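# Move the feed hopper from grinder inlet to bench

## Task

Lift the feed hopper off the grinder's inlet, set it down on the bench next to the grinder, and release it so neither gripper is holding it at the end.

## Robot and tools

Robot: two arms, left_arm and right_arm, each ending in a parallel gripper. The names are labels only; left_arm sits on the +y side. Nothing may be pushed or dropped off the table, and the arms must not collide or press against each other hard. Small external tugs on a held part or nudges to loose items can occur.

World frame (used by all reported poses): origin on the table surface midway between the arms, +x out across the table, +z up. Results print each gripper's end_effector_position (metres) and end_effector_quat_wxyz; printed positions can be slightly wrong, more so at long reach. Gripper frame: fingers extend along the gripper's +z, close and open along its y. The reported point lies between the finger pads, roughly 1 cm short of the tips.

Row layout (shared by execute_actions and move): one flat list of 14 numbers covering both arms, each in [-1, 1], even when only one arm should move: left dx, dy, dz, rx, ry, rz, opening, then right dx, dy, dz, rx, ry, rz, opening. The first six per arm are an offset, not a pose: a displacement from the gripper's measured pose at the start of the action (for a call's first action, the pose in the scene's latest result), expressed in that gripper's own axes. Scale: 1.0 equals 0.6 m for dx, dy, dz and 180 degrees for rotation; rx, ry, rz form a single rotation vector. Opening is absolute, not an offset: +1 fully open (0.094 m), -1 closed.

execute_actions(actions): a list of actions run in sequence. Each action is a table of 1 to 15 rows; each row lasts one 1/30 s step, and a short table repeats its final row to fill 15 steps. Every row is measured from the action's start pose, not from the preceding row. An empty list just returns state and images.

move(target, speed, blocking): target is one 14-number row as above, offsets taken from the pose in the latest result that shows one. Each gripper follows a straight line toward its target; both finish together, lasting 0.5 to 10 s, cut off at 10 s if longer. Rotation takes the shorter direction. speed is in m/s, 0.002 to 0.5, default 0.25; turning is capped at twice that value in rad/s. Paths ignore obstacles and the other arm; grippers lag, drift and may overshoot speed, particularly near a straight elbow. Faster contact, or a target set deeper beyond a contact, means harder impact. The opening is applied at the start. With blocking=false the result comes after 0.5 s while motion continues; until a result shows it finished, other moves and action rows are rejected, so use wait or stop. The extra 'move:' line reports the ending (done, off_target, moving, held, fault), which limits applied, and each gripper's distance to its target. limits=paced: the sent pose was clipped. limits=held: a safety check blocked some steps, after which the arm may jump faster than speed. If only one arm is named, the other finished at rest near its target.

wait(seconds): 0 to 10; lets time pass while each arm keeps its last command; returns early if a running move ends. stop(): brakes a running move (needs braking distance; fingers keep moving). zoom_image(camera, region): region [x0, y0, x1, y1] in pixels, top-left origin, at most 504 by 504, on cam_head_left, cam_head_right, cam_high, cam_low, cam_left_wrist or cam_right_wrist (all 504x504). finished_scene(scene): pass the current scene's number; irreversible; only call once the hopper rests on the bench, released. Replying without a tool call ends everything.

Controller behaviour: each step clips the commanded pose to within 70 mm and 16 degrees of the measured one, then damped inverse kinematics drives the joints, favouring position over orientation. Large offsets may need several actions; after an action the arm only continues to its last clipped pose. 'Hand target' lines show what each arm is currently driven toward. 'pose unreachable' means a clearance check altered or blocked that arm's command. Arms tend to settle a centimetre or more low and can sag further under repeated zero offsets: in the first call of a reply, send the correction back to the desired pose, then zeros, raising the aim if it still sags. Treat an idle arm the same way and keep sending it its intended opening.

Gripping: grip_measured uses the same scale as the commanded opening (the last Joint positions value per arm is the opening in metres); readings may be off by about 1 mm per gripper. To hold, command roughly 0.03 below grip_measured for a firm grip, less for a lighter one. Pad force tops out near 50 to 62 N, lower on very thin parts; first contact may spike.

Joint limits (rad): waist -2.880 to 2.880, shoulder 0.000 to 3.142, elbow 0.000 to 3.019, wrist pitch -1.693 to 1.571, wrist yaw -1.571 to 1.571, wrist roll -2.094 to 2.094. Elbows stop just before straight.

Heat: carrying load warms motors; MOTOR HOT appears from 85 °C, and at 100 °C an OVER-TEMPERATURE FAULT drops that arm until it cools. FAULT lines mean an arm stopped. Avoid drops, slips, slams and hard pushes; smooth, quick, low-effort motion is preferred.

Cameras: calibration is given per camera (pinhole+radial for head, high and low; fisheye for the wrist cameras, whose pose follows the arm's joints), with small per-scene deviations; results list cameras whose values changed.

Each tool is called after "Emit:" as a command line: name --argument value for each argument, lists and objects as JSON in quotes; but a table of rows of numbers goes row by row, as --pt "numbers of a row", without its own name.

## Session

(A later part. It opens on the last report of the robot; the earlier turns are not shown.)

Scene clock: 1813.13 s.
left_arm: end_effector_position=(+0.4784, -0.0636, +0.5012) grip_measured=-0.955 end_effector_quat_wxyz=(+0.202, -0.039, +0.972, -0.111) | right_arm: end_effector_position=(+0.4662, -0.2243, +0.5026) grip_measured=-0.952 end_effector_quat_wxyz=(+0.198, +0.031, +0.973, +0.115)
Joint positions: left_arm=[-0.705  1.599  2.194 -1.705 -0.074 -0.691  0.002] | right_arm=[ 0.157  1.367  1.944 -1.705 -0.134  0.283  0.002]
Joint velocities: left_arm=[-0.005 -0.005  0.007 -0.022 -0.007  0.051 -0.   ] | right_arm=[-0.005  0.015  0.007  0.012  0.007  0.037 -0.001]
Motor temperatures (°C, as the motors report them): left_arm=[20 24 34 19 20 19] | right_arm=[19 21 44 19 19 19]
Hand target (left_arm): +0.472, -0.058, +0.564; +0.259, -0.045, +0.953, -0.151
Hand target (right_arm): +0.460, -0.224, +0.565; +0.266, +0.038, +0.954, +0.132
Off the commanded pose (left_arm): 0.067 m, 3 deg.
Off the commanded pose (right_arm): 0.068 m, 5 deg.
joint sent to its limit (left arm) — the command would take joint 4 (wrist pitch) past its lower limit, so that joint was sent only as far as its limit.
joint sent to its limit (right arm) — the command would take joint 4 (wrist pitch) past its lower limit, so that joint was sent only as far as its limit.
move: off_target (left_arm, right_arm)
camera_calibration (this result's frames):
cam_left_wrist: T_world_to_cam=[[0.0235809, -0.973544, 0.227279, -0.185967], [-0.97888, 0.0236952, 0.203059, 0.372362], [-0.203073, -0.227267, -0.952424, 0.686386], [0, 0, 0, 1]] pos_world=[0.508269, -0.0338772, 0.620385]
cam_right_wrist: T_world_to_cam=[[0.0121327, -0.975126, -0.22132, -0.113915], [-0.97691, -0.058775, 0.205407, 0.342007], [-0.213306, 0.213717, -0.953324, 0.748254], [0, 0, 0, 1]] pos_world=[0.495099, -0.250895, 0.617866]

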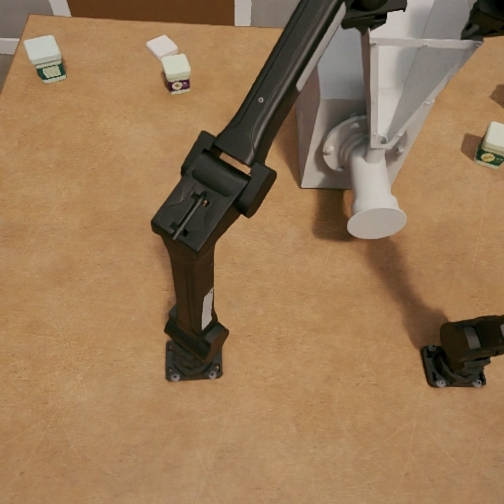

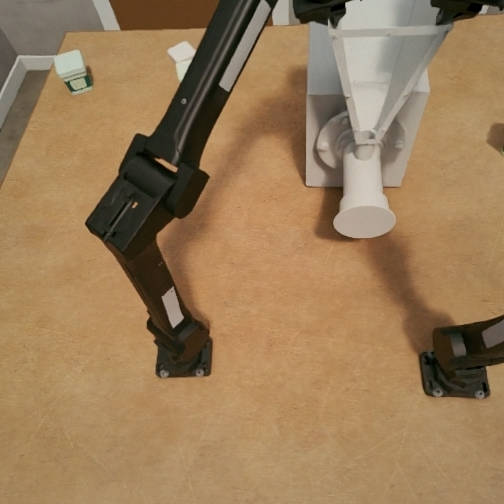

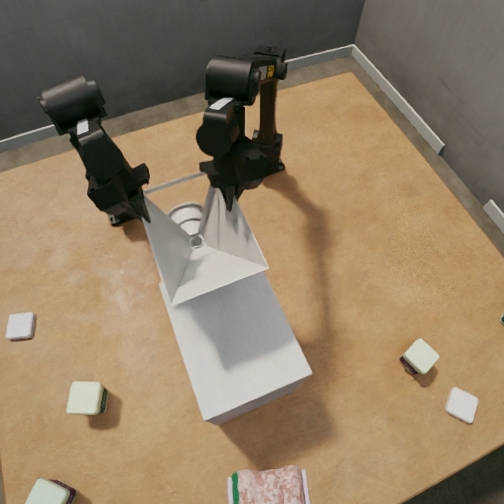

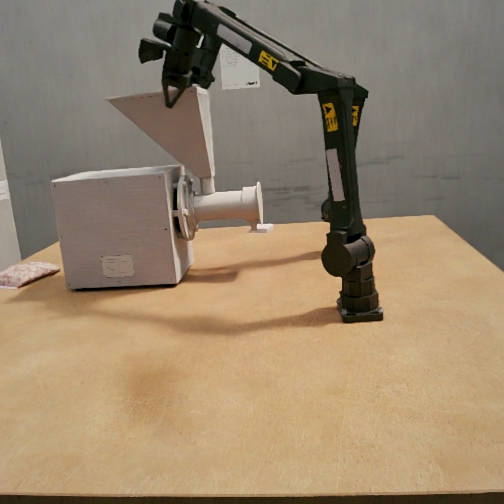

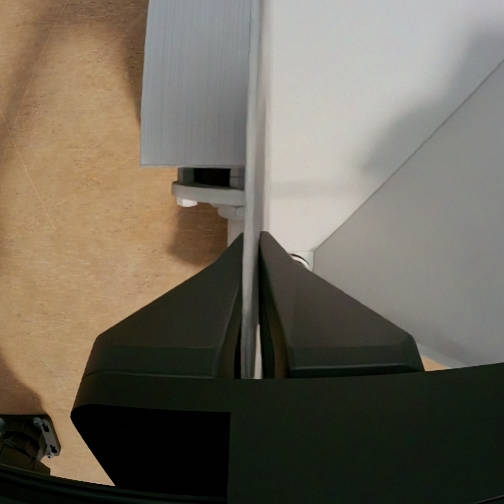

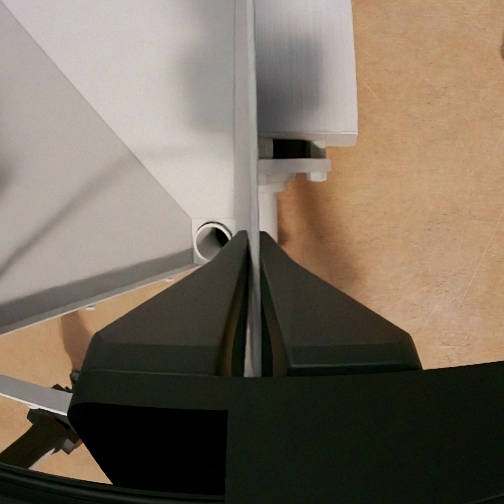

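Emit:
execute_actions --actions '[[[-0.0625, -0.0247, -0.0822, 0, 0, 0, -1.0, -0.0621, 0.0248, -0.0827, 0, 0, 0, -1.0]], [[-0.0853, -0.0255, -0.0722, 0, 0, 0, -1.0, -0.0851, 0.0251, -0.0728, 0, 0, 0, -1.0]]]'

Scene clock: 1873.07 s.
left_arm: end_effector_position=(+0.4815, -0.0636, +0.5018) grip_measured=-0.970 end_effector_quat_wxyz=(+0.188, -0.041, +0.972, -0.132) | right_arm: end_effector_position=(+0.4684, -0.2237, +0.5026) grip_measured=-0.957 end_effector_quat_wxyz=(+0.195, +0.031, +0.972, +0.126)
Joint positions: left_arm=[-0.683  1.606  2.205 -1.705 -0.015 -0.685  0.001] | right_arm=[ 0.147  1.373  1.948 -1.705 -0.162  0.278  0.002]
Joint velocities: left_arm=[-0.005  0.005 -0.007  0.007 -0.037 -0.022 -0.   ] | right_arm=[-0.015 -0.005  0.017  0.007  0.022  0.022  0.001]
Motor temperatures (°C, as the motors report them): left_arm=[20 24 42 19 20 19] | right_arm=[19 22 54 19 19 19]
Hand target (left_arm): +0.501, -0.059, +0.557; +0.252, -0.039, +0.954, -0.159
Hand target (right_arm): +0.488, -0.227, +0.559; +0.258, +0.035, +0.956, +0.135
Off the commanded pose (left_arm): 0.067 m, 2 deg.
Off the commanded pose (right_arm): 0.068 m, 1 deg.
joint sent to its limit (left arm) — the command would take joint 4 (wrist pitch) past its lower limit, so that joint was sent only as far as its limit.
joint sent to its limit (right arm) — the command would take joint 4 (wrist pitch) past its lower limit, so that joint was sent only as far as its limit.
camera_calibration (this result's frames):
cam_left_wrist: T_world_to_cam=[[0.0218134, -0.963059, 0.268405, -0.205379], [-0.972865, 0.0414073, 0.227637, 0.361151], [-0.230342, -0.266088, -0.936023, 0.69002], [0, 0, 0, 1]] pos_world=[0.514771, -0.029141, 0.618788]
cam_right_wrist: T_world_to_cam=[[0.0168597, -0.969802, -0.243312, -0.103279], [-0.975491, -0.0693505, 0.208826, 0.33944], [-0.219393, 0.233828, -0.947202, 0.752901], [0, 0, 0, 1]] pos_world=[0.498043, -0.252669, 0.617137]

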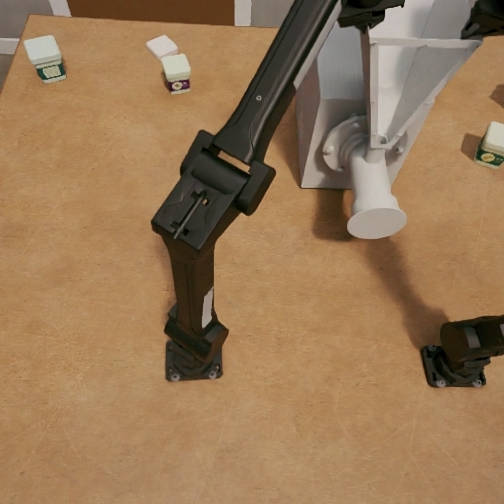

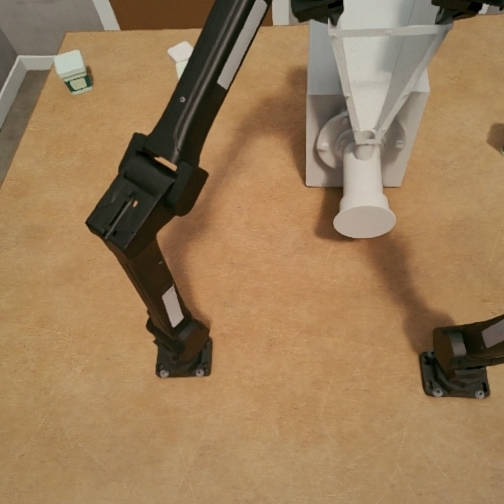

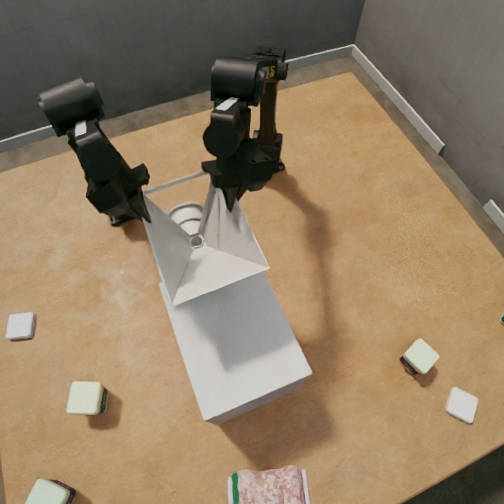

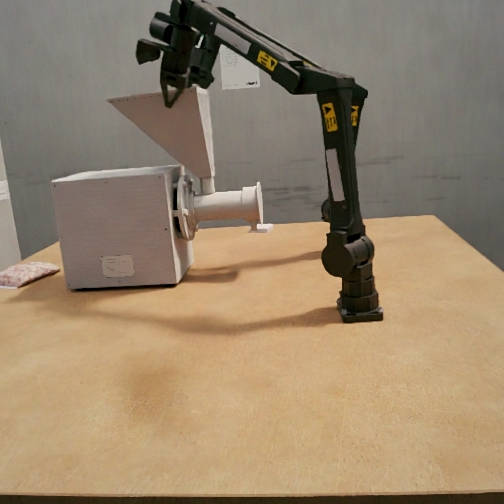

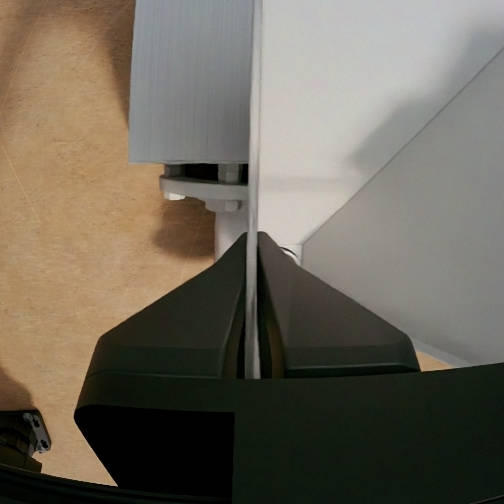

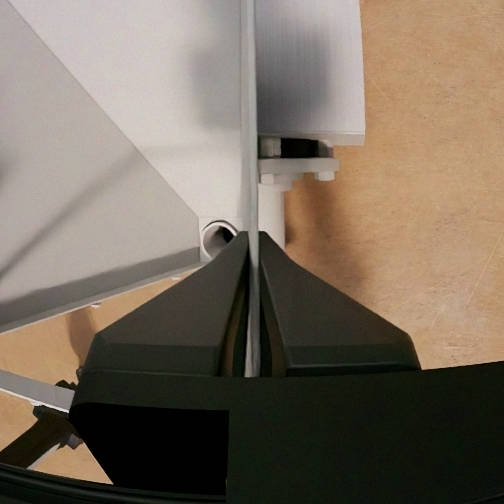

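Emit:
execute_actions --actions '[[[-0.0397, -0.0239, -0.0922, 0, 0, 0, -1.0, -0.0391, 0.0244, -0.0925, 0, 0, 0, -1.0]], [[-0.0168, -0.0232, -0.1022, 0, 0, 0, -1.0, -0.0161, 0.024, -0.1023, 0, 0, 0, -1.0]], [[0.006, -0.0224, -0.1122, 0, 0, 0, -1.0, 0.0069, 0.0237, -0.1122, 0, 0, 0, -1.0]], [[0.006, -0.0224, -0.1122, 0, 0, 0, -1.0, 0.0069, 0.0237, -0.1122, 0, 0, 0, -1.0]]]'

Scene clock: 1880.30 s.
left_arm: end_effector_position=(+0.4652, -0.0622, +0.5221) grip_measured=-0.971 end_effector_quat_wxyz=(+0.210, -0.032, +0.967, -0.141) | right_arm: end_effector_position=(+0.4484, -0.2228, +0.5235) grip_measured=-0.967 end_effector_quat_wxyz=(+0.218, +0.034, +0.965, +0.139)
Joint positions: left_arm=[-0.705  1.565  2.201 -1.698 -0.034 -0.685  0.001] | right_arm=[ 0.153  1.319  1.944 -1.698 -0.172  0.299  0.002]
Joint velocities: left_arm=[-0.005 -0.015  0.002  0.007 -0.007 -0.007  0.001] | right_arm=[-0.015 -0.015 -0.002 -0.002  0.037 -0.007  0.001]
Motor temperatures (°C, as the motors report them): left_arm=[20 24 43 19 20 19] | right_arm=[19 22 56 19 19 19]
Hand target (left_arm): +0.440, -0.056, +0.572; +0.246, -0.034, +0.952, -0.177
Hand target (right_arm): +0.421, -0.226, +0.573; +0.271, +0.038, +0.950, +0.154
Off the commanded pose (left_arm): 0.059 m, 1 deg.
Off the commanded pose (right_arm): 0.059 m, 1 deg.
joint sent to its limit (left arm) — the command would take joint 4 (wrist pitch) past its lower limit, so that joint was sent only as far as its limit.
joint sent to its limit (right arm) — the command would take joint 4 (wrist pitch) past its lower limit, so that joint was sent only as far as its limit.
camera_calibration (this result's frames):
cam_left_wrist: T_world_to_cam=[[-0.00382016, -0.959688, 0.281043, -0.203547], [-0.981841, 0.0569051, 0.18097, 0.370108], [-0.189668, -0.275248, -0.942478, 0.689488], [0, 0, 0, 1]] pos_world=[0.493383, -0.026622, 0.640054]
cam_right_wrist: T_world_to_cam=[[0.0218352, -0.96297, -0.268721, -0.0844295], [-0.984805, -0.0670355, 0.160202, 0.345724], [-0.172284, 0.26114, -0.949802, 0.754398], [0, 0, 0, 1]] pos_world=[0.472285, -0.255131, 0.638455]

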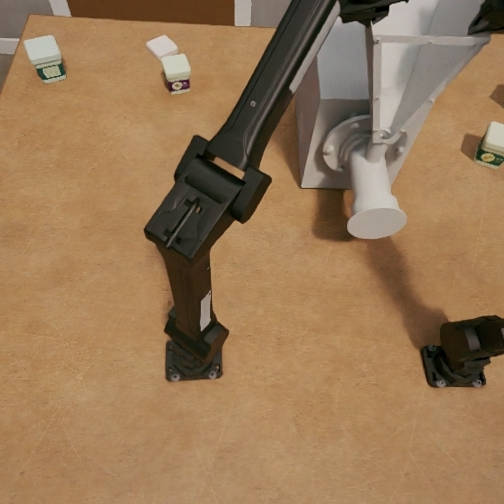

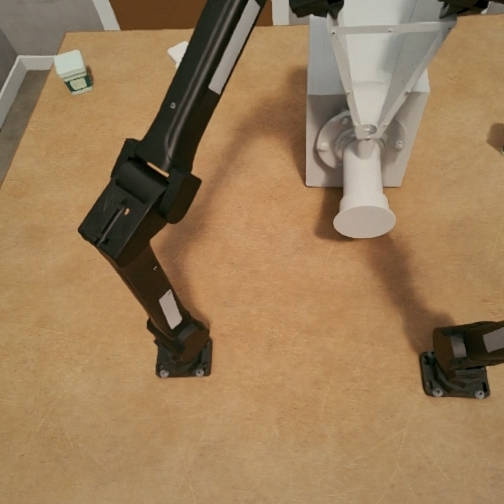

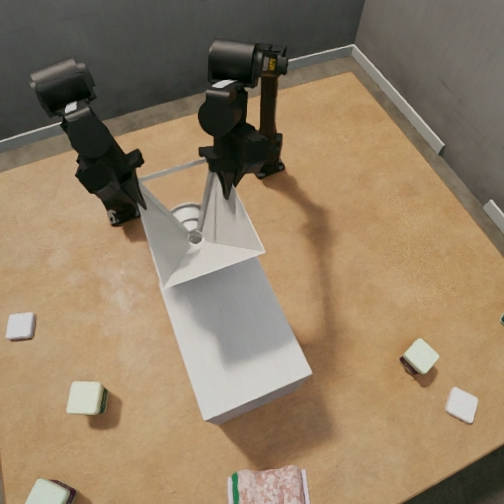

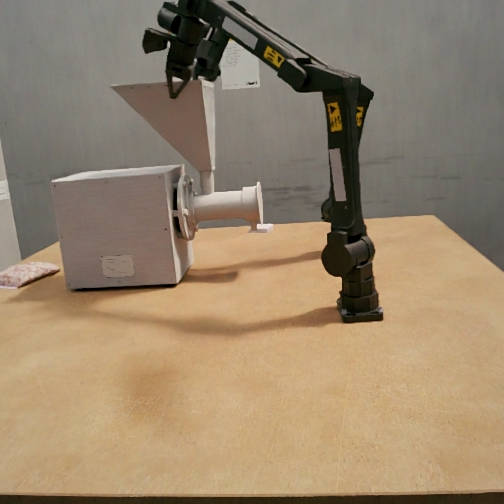

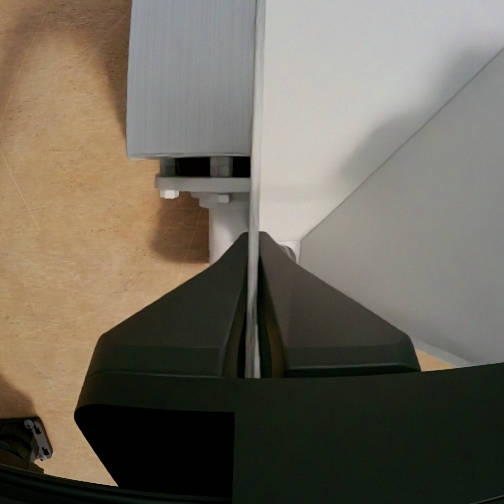

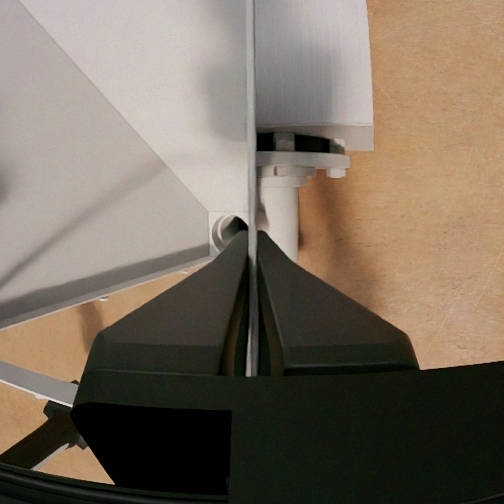

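Emit:
zoom_image --camera "cam_low" --region '[100, 60, 280, 240]'

Region (100, 60, 280, 240) of cam_low's 504x504 image, scaled by 2.800, with more detail than that image has.

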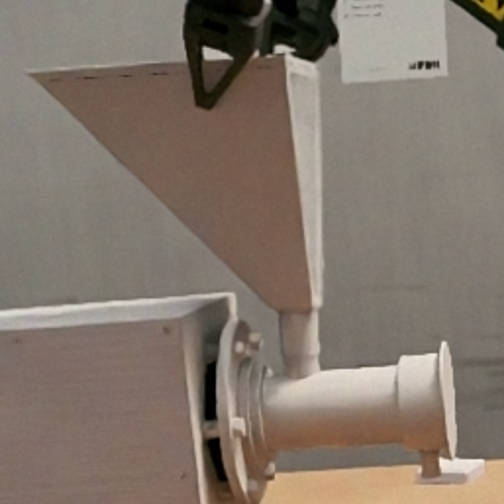

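Emit:
execute_actions --actions '[[[-0.0183, -0.0295, -0.1005, 0, 0, 0, -1.0, -0.02, 0.0291, -0.1001, 0, 0, 0, -1.0]], [[-0.0183, -0.0295, -0.1005, 0, 0, 0, -1.0, -0.02, 0.0291, -0.1001, 0, 0, 0, -1.0]]]'

Scene clock: 1893.80 s.
left_arm: end_effector_position=(+0.4633, -0.0624, +0.5405) grip_measured=-0.973 end_effector_quat_wxyz=(+0.227, -0.028, +0.962, -0.148) | right_arm: end_effector_position=(+0.4465, -0.2228, +0.5410) grip_measured=-0.969 end_effector_quat_wxyz=(+0.234, +0.037, +0.961, +0.145)
Joint positions: left_arm=[-0.71   1.568  2.25  -1.705 -0.044 -0.679  0.001] | right_arm=[ 0.153  1.32   1.987 -1.705 -0.174  0.309  0.001]
Joint velocities: left_arm=[-0.015 -0.005  0.007  0.002 -0.007  0.037 -0.003] | right_arm=[-0.005 -0.005  0.012  0.002 -0.037  0.022 -0.   ]
Motor temperatures (°C, as the motors report them): left_arm=[20 24 39 19 20 19] | right_arm=[19 22 51 19 19 19]
Hand target (left_arm): +0.444, -0.059, +0.591; +0.269, -0.028, +0.945, -0.185
Hand target (right_arm): +0.427, -0.224, +0.591; +0.289, +0.039, +0.943, +0.161
Off the commanded pose (left_arm): 0.056 m, 1 deg.
Off the commanded pose (right_arm): 0.057 m, 1 deg.
joint sent to its limit (left arm) — the command would take joint 4 (wrist pitch) past its lower limit, so that joint was sent only as far as its limit.
joint sent to its limit (right arm) — the command would take joint 4 (wrist pitch) past its lower limit, so that joint was sent only as far as its limit.
camera_calibration (this result's frames):
cam_left_wrist: T_world_to_cam=[[-0.0210867, -0.955922, 0.292862, -0.207071], [-0.987586, 0.0655226, 0.142762, 0.388826], [-0.155658, -0.286216, -0.945437, 0.691627], [0, 0, 0, 1]] pos_world=[0.48729, -0.0254653, 0.659023]
cam_right_wrist: T_world_to_cam=[[0.0233213, -0.959597, -0.280411, -0.0732897], [-0.990052, -0.0610988, 0.126746, 0.362889], [-0.138757, 0.274666, -0.951475, 0.759643], [0, 0, 0, 1]] pos_world=[0.466394, -0.256805, 0.656236]

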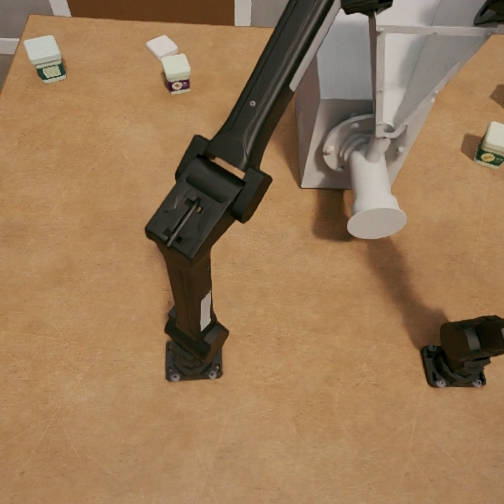

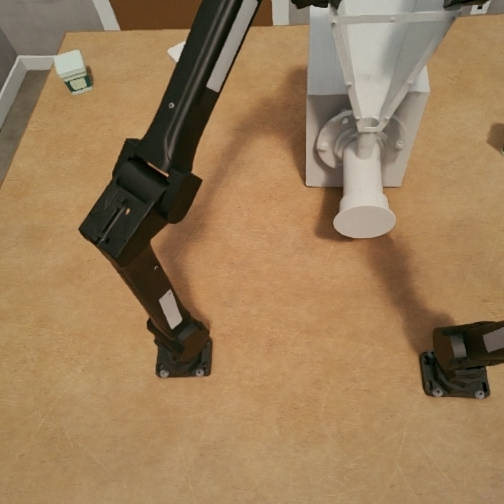

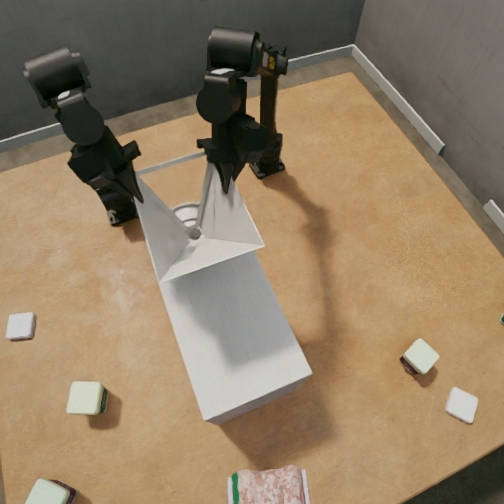

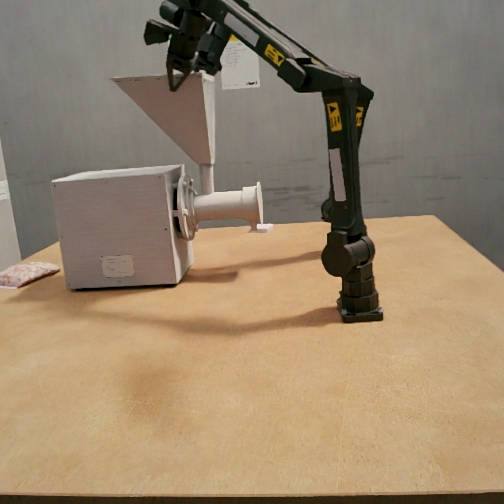

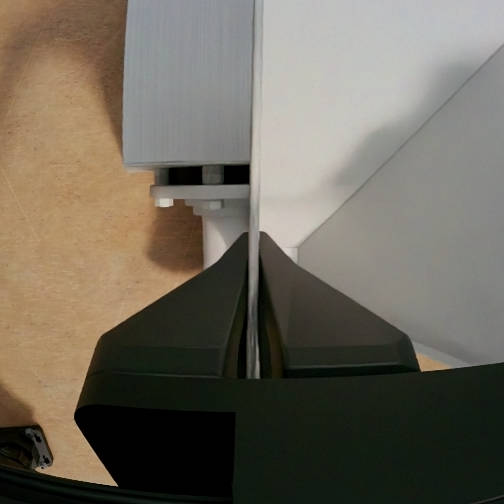

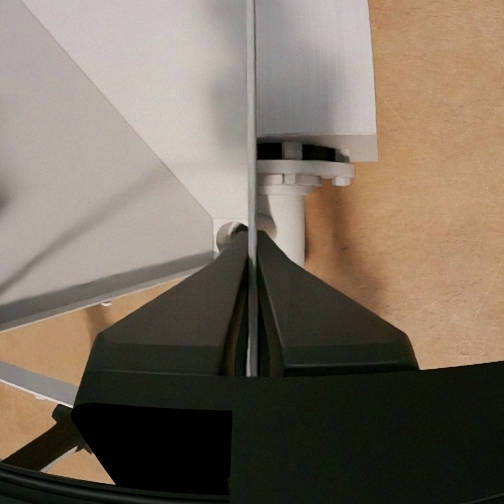

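Emit:
execute_actions --actions '[[[-0.0219, -0.0311, -0.0992, 0, 0, 0, -1.0, -0.0231, 0.0306, -0.0993, 0, 0, 0, -1.0]], [[-0.0219, -0.0311, -0.0992, 0, 0, 0, -1.0, -0.0231, 0.0306, -0.0993, 0, 0, 0, -1.0]]]'

Scene clock: 1902.57 s.
left_arm: end_effector_position=(+0.4616, -0.0632, +0.5621) grip_measured=-0.974 end_effector_quat_wxyz=(+0.252, -0.023, +0.955, -0.156) | right_arm: end_effector_position=(+0.4446, -0.2236, +0.5631) grip_measured=-0.970 end_effector_quat_wxyz=(+0.258, +0.041, +0.953, +0.150)
Joint positions: left_arm=[-0.72   1.571  2.305 -1.705 -0.064 -0.671  0.001] | right_arm=[ 0.154  1.32   2.04  -1.705 -0.169  0.322  0.001]
Joint velocities: left_arm=[-0.015 -0.015 -0.002  0.027  0.007  0.022 -0.002] | right_arm=[-0.005 -0.015 -0.002 -0.007  0.007 -0.007  0.   ]
Motor temperatures (°C, as the motors report them): left_arm=[20 24 38 19 20 19] | right_arm=[19 22 50 19 19 19]
Hand target (left_arm): +0.443, -0.059, +0.609; +0.290, -0.022, +0.937, -0.191
Hand target (right_arm): +0.426, -0.224, +0.609; +0.307, +0.042, +0.936, +0.168
Off the commanded pose (left_arm): 0.053 m, 2 deg.
Off the commanded pose (right_arm): 0.052 m, 2 deg.
joint sent to its limit (left arm) — the command would take joint 4 (wrist pitch) past its lower limit, so that joint was sent only as far as its limit.
joint sent to its limit (right arm) — the command would take joint 4 (wrist pitch) past its lower limit, so that joint was sent only as far as its limit.
camera_calibration (this result's frames):
cam_left_wrist: T_world_to_cam=[[-0.0422368, -0.951717, 0.304056, -0.210483], [-0.993365, 0.0725843, 0.0892047, 0.417354], [-0.106967, -0.298271, -0.948469, 0.689971], [0, 0, 0, 1]] pos_world=[0.479499, -0.0248153, 0.681184]
cam_right_wrist: T_world_to_cam=[[0.0256829, -0.956486, -0.290647, -0.0624278], [-0.995744, -0.0502201, 0.07728, 0.390905], [-0.0885135, 0.287425, -0.953704, 0.762428], [0, 0, 0, 1]] pos_world=[0.458329, -0.259221, 0.678778]

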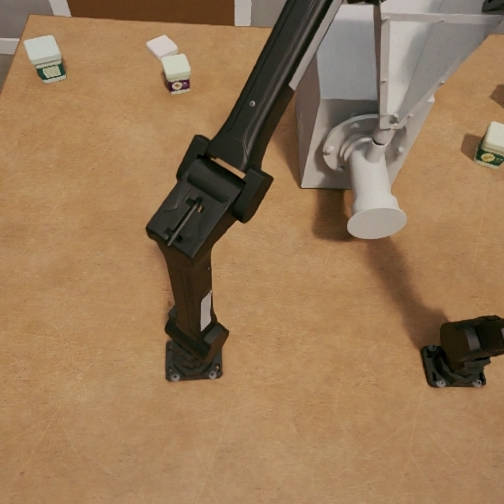

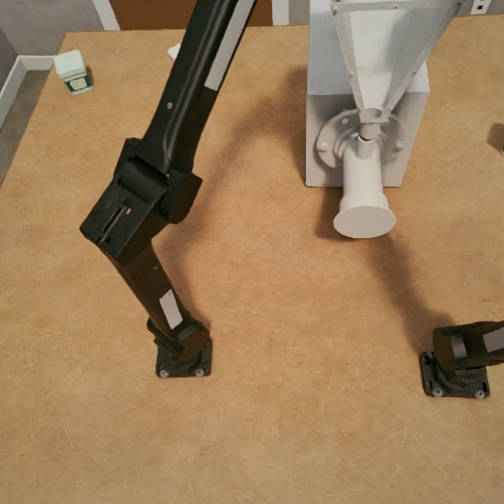

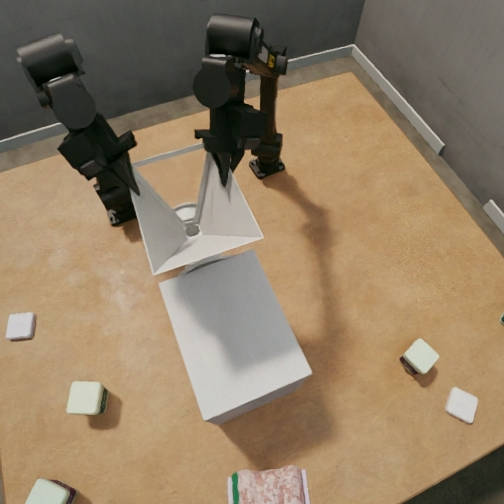

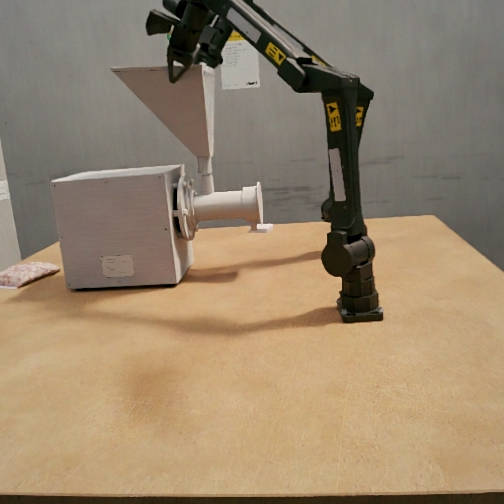

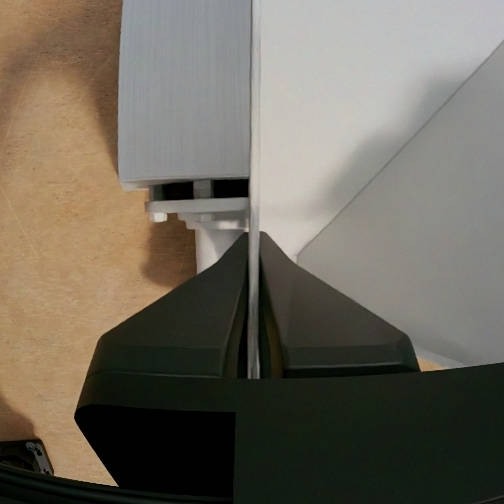

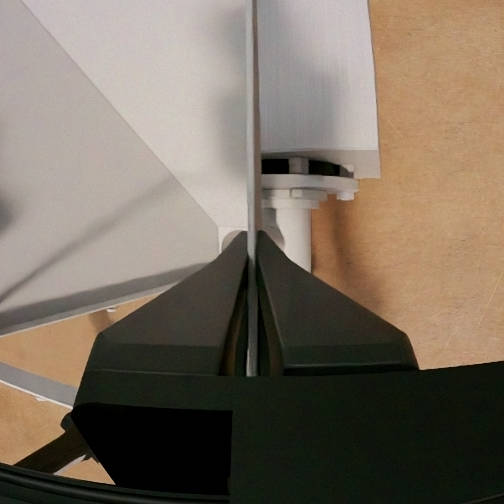

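Emit:
zoom_image --camera "cam_low" --region '[100, 50, 280, 230]'

Region (100, 50, 280, 230) of cam_low's 504x504 image, scaled by 2.800, with more detail than that image has.

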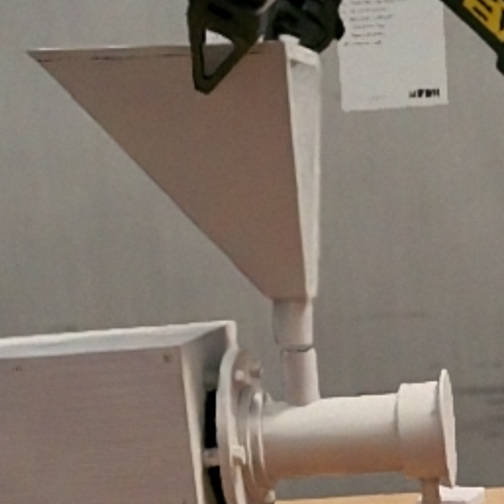

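Emit:
execute_actions --actions '[[[-0.0331, -0.0337, -0.0978, 0, 0, 0, -1.0, -0.0339, 0.0328, -0.0975, 0, 0, 0, -1.0]], [[-0.0331, -0.0337, -0.0978, 0, 0, 0, -1.0, -0.0339, 0.0328, -0.0975, 0, 0, 0, -1.0]]]'

Scene clock: 2008.40 s.
left_arm: end_effector_position=(+0.4666, -0.0676, +0.5955) grip_measured=-0.974 end_effector_quat_wxyz=(+0.292, -0.013, +0.941, -0.170) | right_arm: end_effector_position=(+0.4471, -0.2276, +0.5966) grip_measured=-0.970 end_effector_quat_wxyz=(+0.299, +0.041, +0.942, +0.147)
Joint positions: left_arm=[-0.73   1.605  2.423 -1.705 -0.089 -0.648  0.001] | right_arm=[ 0.154  1.337  2.137 -1.705 -0.143  0.322  0.001]
Joint velocities: left_arm=[-0.005  0.015 -0.002 -0.012 -0.081  0.037 -0.001] | right_arm=[-0.015  0.015  0.002  0.002 -0.051  0.022 -0.001]
Motor temperatures (°C, as the motors report them): left_arm=[20 24 38 19 19 19] | right_arm=[19 22 49 19 19 19]
Hand target (left_arm): +0.447, -0.062, +0.639; +0.326, -0.015, +0.923, -0.204
Hand target (right_arm): +0.428, -0.226, +0.640; +0.343, +0.042, +0.923, +0.168
Off the commanded pose (left_arm): 0.050 m, 3 deg.
Off the commanded pose (right_arm): 0.050 m, 2 deg.
joint sent to its limit (left arm) — the command would take joint 4 (wrist pitch) past its lower limit, so that joint was sent only as far as its limit.
joint sent to its limit (right arm) — the command would take joint 4 (wrist pitch) past its lower limit, so that joint was sent only as far as its limit.
camera_calibration (this result's frames):
cam_left_wrist: T_world_to_cam=[[-0.0809671, -0.94354, 0.321212, -0.216151], [-0.996304, 0.0858846, 0.00114453, 0.474317], [-0.0286671, -0.319932, -0.947007, 0.682037], [0, 0, 0, 1]] pos_world=[0.474615, -0.0264781, 0.714781]
cam_right_wrist: T_world_to_cam=[[0.0349568, -0.958721, -0.282192, -0.0662092], [-0.999376, -0.034977, -0.00496759, 0.444789], [-0.00510769, 0.282189, -0.959345, 0.760575], [0, 0, 0, 1]] pos_world=[0.450711, -0.262545, 0.71318]

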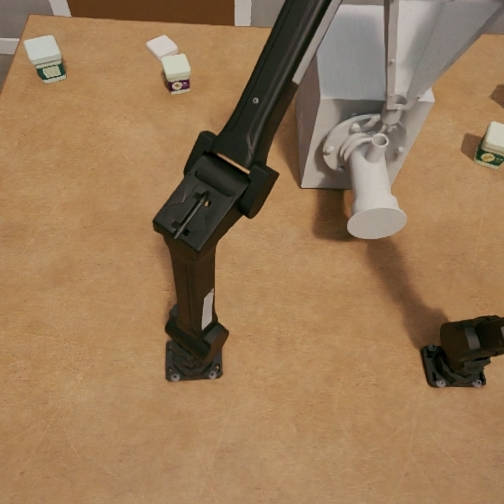

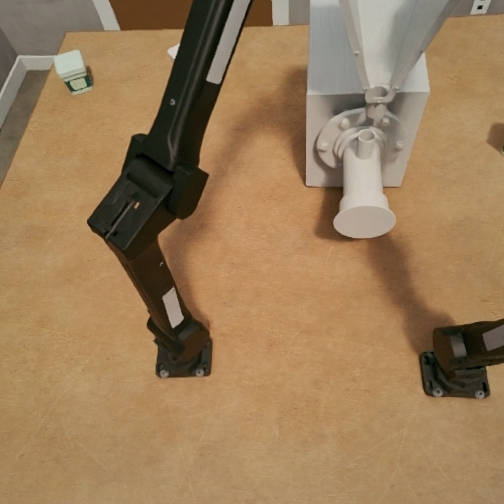

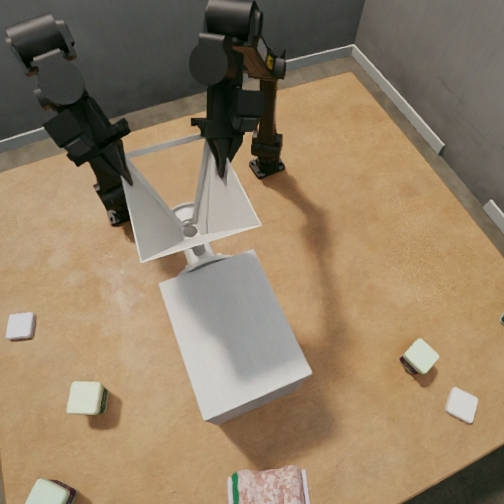

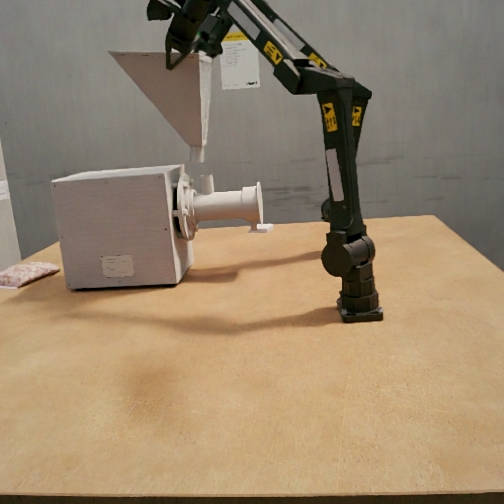

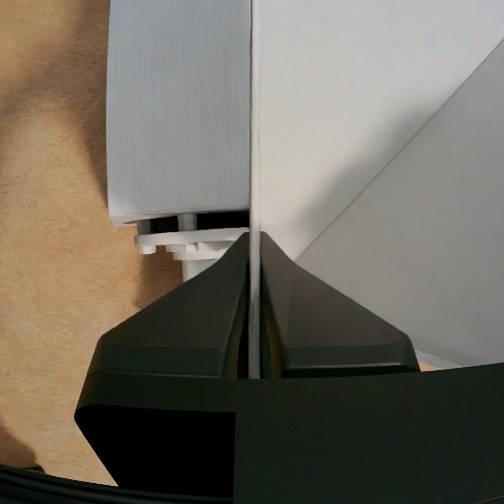

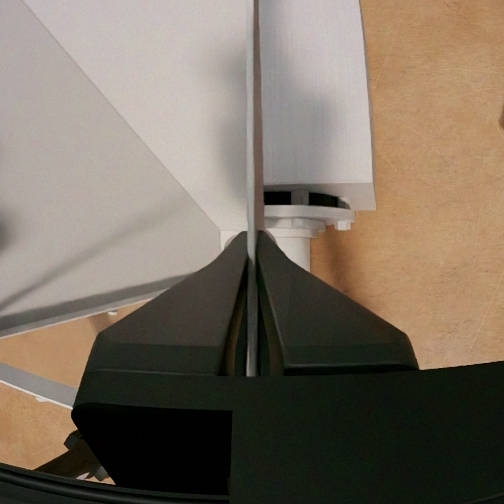

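Emit:
execute_actions --actions '[[[0.0001, 0.0344, -0.1097, 0, 0, 0, -1.0, 0.0183, 0.0863, -0.0738, 0, 0, 0, -1.0]], [[0.0001, 0.0344, -0.1097, 0, 0, 0, -1.0, 0.0183, 0.0863, -0.0738, 0, 0, 0, -1.0]], [[0.0001, 0.0344, -0.1097, 0, 0, 0, -1.0, 0.0183, 0.0863, -0.0738, 0, 0, 0, -1.0]]]'

Scene clock: 2034.13 s.
left_arm: end_effector_position=(+0.4059, +0.0373, +0.6390) grip_measured=-0.974 end_effector_quat_wxyz=(+0.337, -0.000, +0.926, -0.168) | right_arm: end_effector_position=(+0.3812, -0.1201, +0.6395) grip_measured=-0.971 end_effector_quat_wxyz=(+0.362, +0.053, +0.920, +0.139)
Joint positions: left_arm=[-0.594  1.347  2.252 -1.705 -0.037 -0.502  0.001] | right_arm=[ 0.625  1.315  2.214 -1.705  0.246  0.672  0.001]
Joint velocities: left_arm=[-0.015  0.024  0.002 -0.007  0.066 -0.007 -0.001] | right_arm=[-0.005  0.024  0.002  0.007 -0.037  0.022  0.   ]
Motor temperatures (°C, as the motors report them): left_arm=[20 24 38 19 19 19] | right_arm=[19 22 49 19 19 19]
Hand target (left_arm): +0.393, +0.041, +0.661; +0.355, -0.002, +0.916, -0.189
Hand target (right_arm): +0.369, -0.116, +0.661; +0.375, +0.045, +0.911, +0.164
Off the commanded pose (left_arm): 0.027 m, 3 deg.
Off the commanded pose (right_arm): 0.026 m, 4 deg.
joint sent to its limit (left arm) — the command would take joint 4 (wrist pitch) past its lower limit, so that joint was sent only as far as its limit.
joint sent to its limit (right arm) — the command would take joint 4 (wrist pitch) past its lower limit, so that joint was sent only as far as its limit.
camera_calibration (this result's frames):
cam_left_wrist: T_world_to_cam=[[-0.118929, -0.944725, 0.305534, -0.110564], [-0.991032, 0.094062, -0.0949135, 0.463692], [0.060928, -0.314082, -0.947439, 0.718728], [0, 0, 0, 1]] pos_world=[0.402594, 0.0776709, 0.758742]
cam_right_wrist: T_world_to_cam=[[0.023493, -0.962008, -0.272008, 0.0487329], [-0.991081, 0.0132886, -0.132596, 0.467183], [0.131173, 0.272697, -0.953116, 0.714011], [0, 0, 0, 1]] pos_world=[0.368212, -0.154036, 0.755738]

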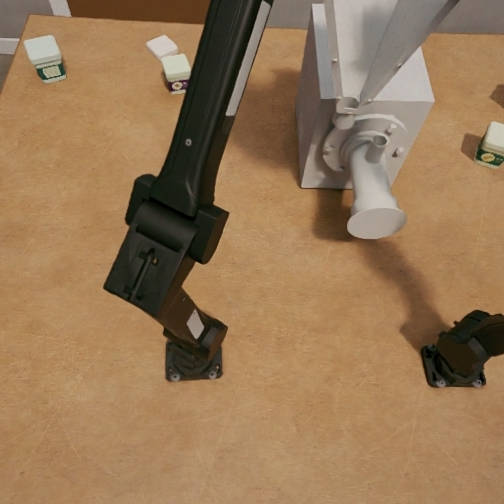

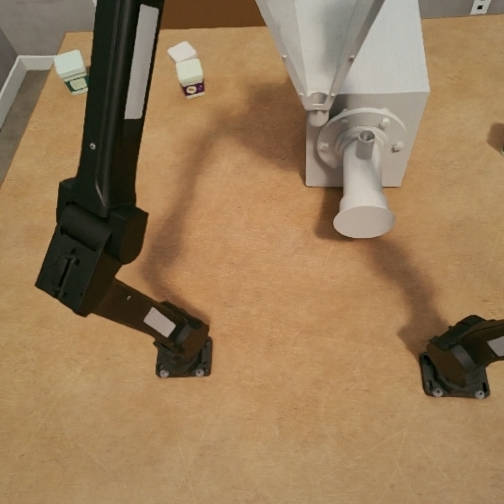

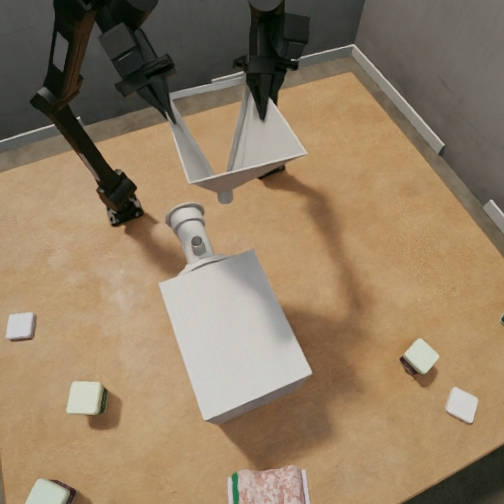

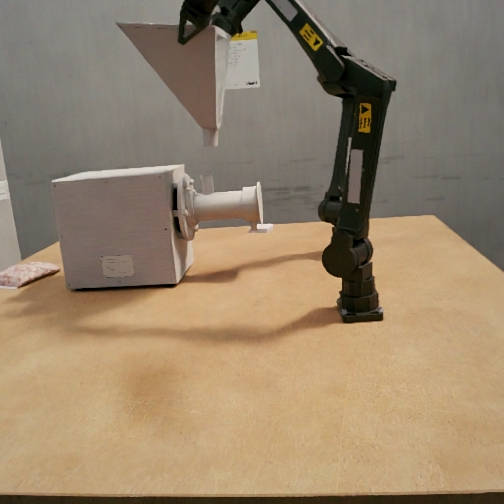

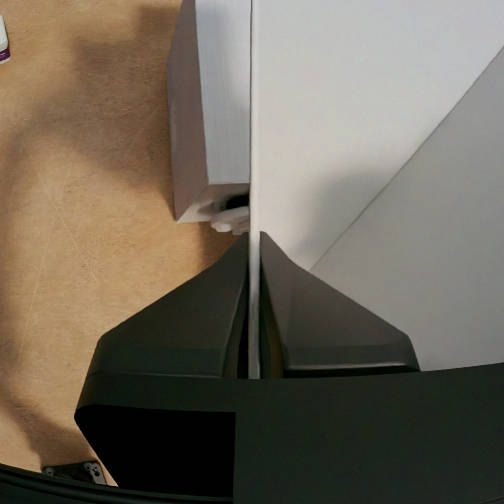

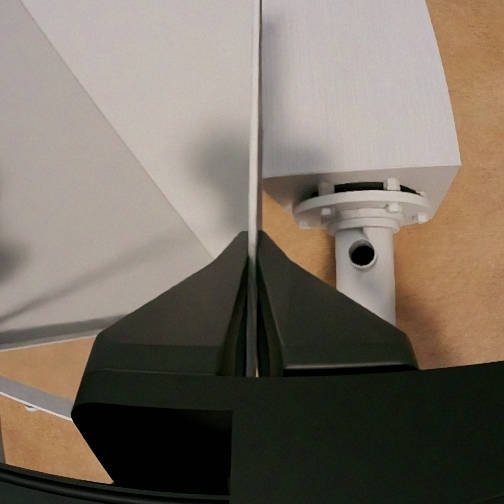

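Emit:
execute_actions --actions '[[[0.0341, 0.0712, -0.0374, -0.0022, 0.018, -0.006, -1.0, 0.0562, 0.0669, -0.0004, 0.0038, 0.0183, 0.0042, -1.0]], [[0.0341, 0.0712, -0.0374, -0.0022, 0.018, -0.006, -1.0, 0.0562, 0.0669, -0.0004, 0.0038, 0.0183, 0.0042, -1.0]], [[0.0341, 0.0712, -0.0374, -0.0022, 0.018, -0.006, -1.0, 0.0562, 0.0669, -0.0004, 0.0038, 0.0183, 0.0042, -1.0]]]'

Scene clock: 2093.90 s.
left_arm: end_effector_position=(+0.3634, +0.1730, +0.5408) grip_measured=-0.974 end_effector_quat_wxyz=(+0.261, -0.041, +0.952, -0.153) | right_arm: end_effector_position=(+0.3423, +0.0181, +0.5521) grip_measured=-0.970 end_effector_quat_wxyz=(+0.299, +0.066, +0.944, +0.120)
Joint positions: left_arm=[-0.145  1.072  1.779 -1.705  0.237 -0.223  0.001] | right_arm=[ 0.972  1.429  2.098 -1.705  0.399  1.031  0.001]
Joint velocities: left_arm=[-0.005  0.005 -0.007  0.007 -0.081  0.007 -0.001] | right_arm=[-0.015  0.005 -0.007  0.007  0.022 -0.037 -0.   ]
Motor temperatures (°C, as the motors report them): left_arm=[20 24 34 19 20 19] | right_arm=[19 22 45 19 19 19]
Hand target (left_arm): +0.352, +0.170, +0.565; +0.289, -0.035, +0.943, -0.162
Hand target (right_arm): +0.333, +0.016, +0.572; +0.307, +0.065, +0.938, +0.144
Off the commanded pose (left_arm): 0.029 m, 2 deg.
Off the commanded pose (right_arm): 0.023 m, 1 deg.
joint sent to its limit (left arm) — the command would take joint 4 (wrist pitch) past its lower limit, so that joint was sent only as far as its limit.
joint sent to its limit (right arm) — the command would take joint 4 (wrist pitch) past its lower limit, so that joint was sent only as far as its limit.
camera_calibration (this result's frames):
cam_left_wrist: T_world_to_cam=[[-0.00891725, -0.951777, 0.30666, 0.00315705], [-0.996401, 0.0343077, 0.0775065, 0.318577], [-0.0842897, -0.304865, -0.948658, 0.722707], [0, 0, 0, 1]] pos_world=[0.378375, 0.212403, 0.659942]
cam_right_wrist: T_world_to_cam=[[-0.0282003, -0.968709, -0.246594, 0.162583], [-0.999601, 0.0276662, 0.00563132, 0.341478], [0.0013672, 0.246654, -0.969103, 0.65187], [0, 0, 0, 1]] pos_world=[0.345035, -0.0127386, 0.669898]

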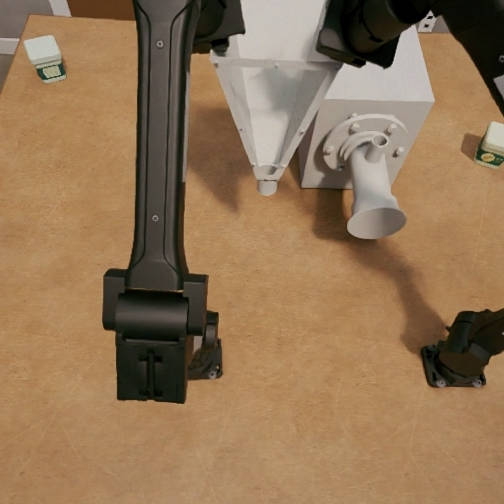

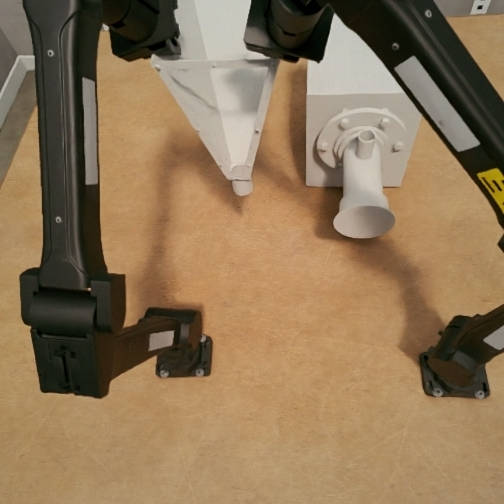

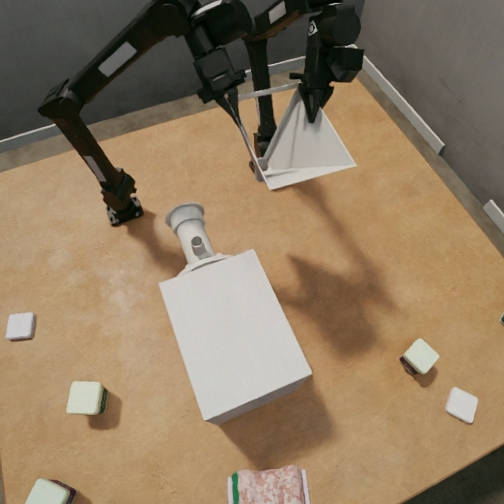

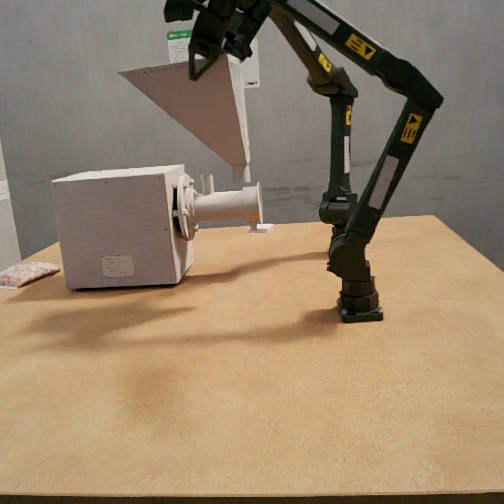

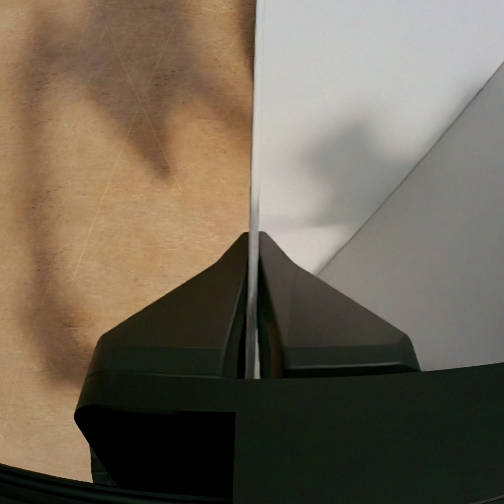

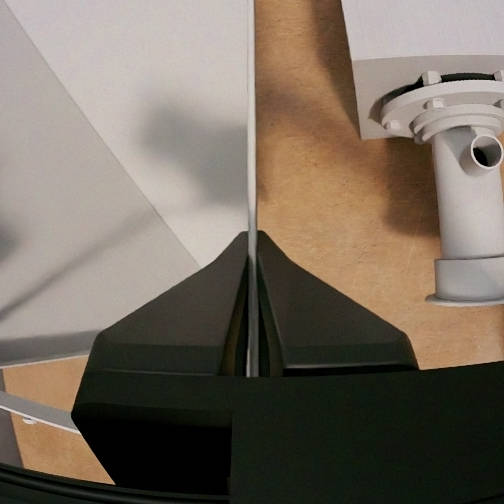

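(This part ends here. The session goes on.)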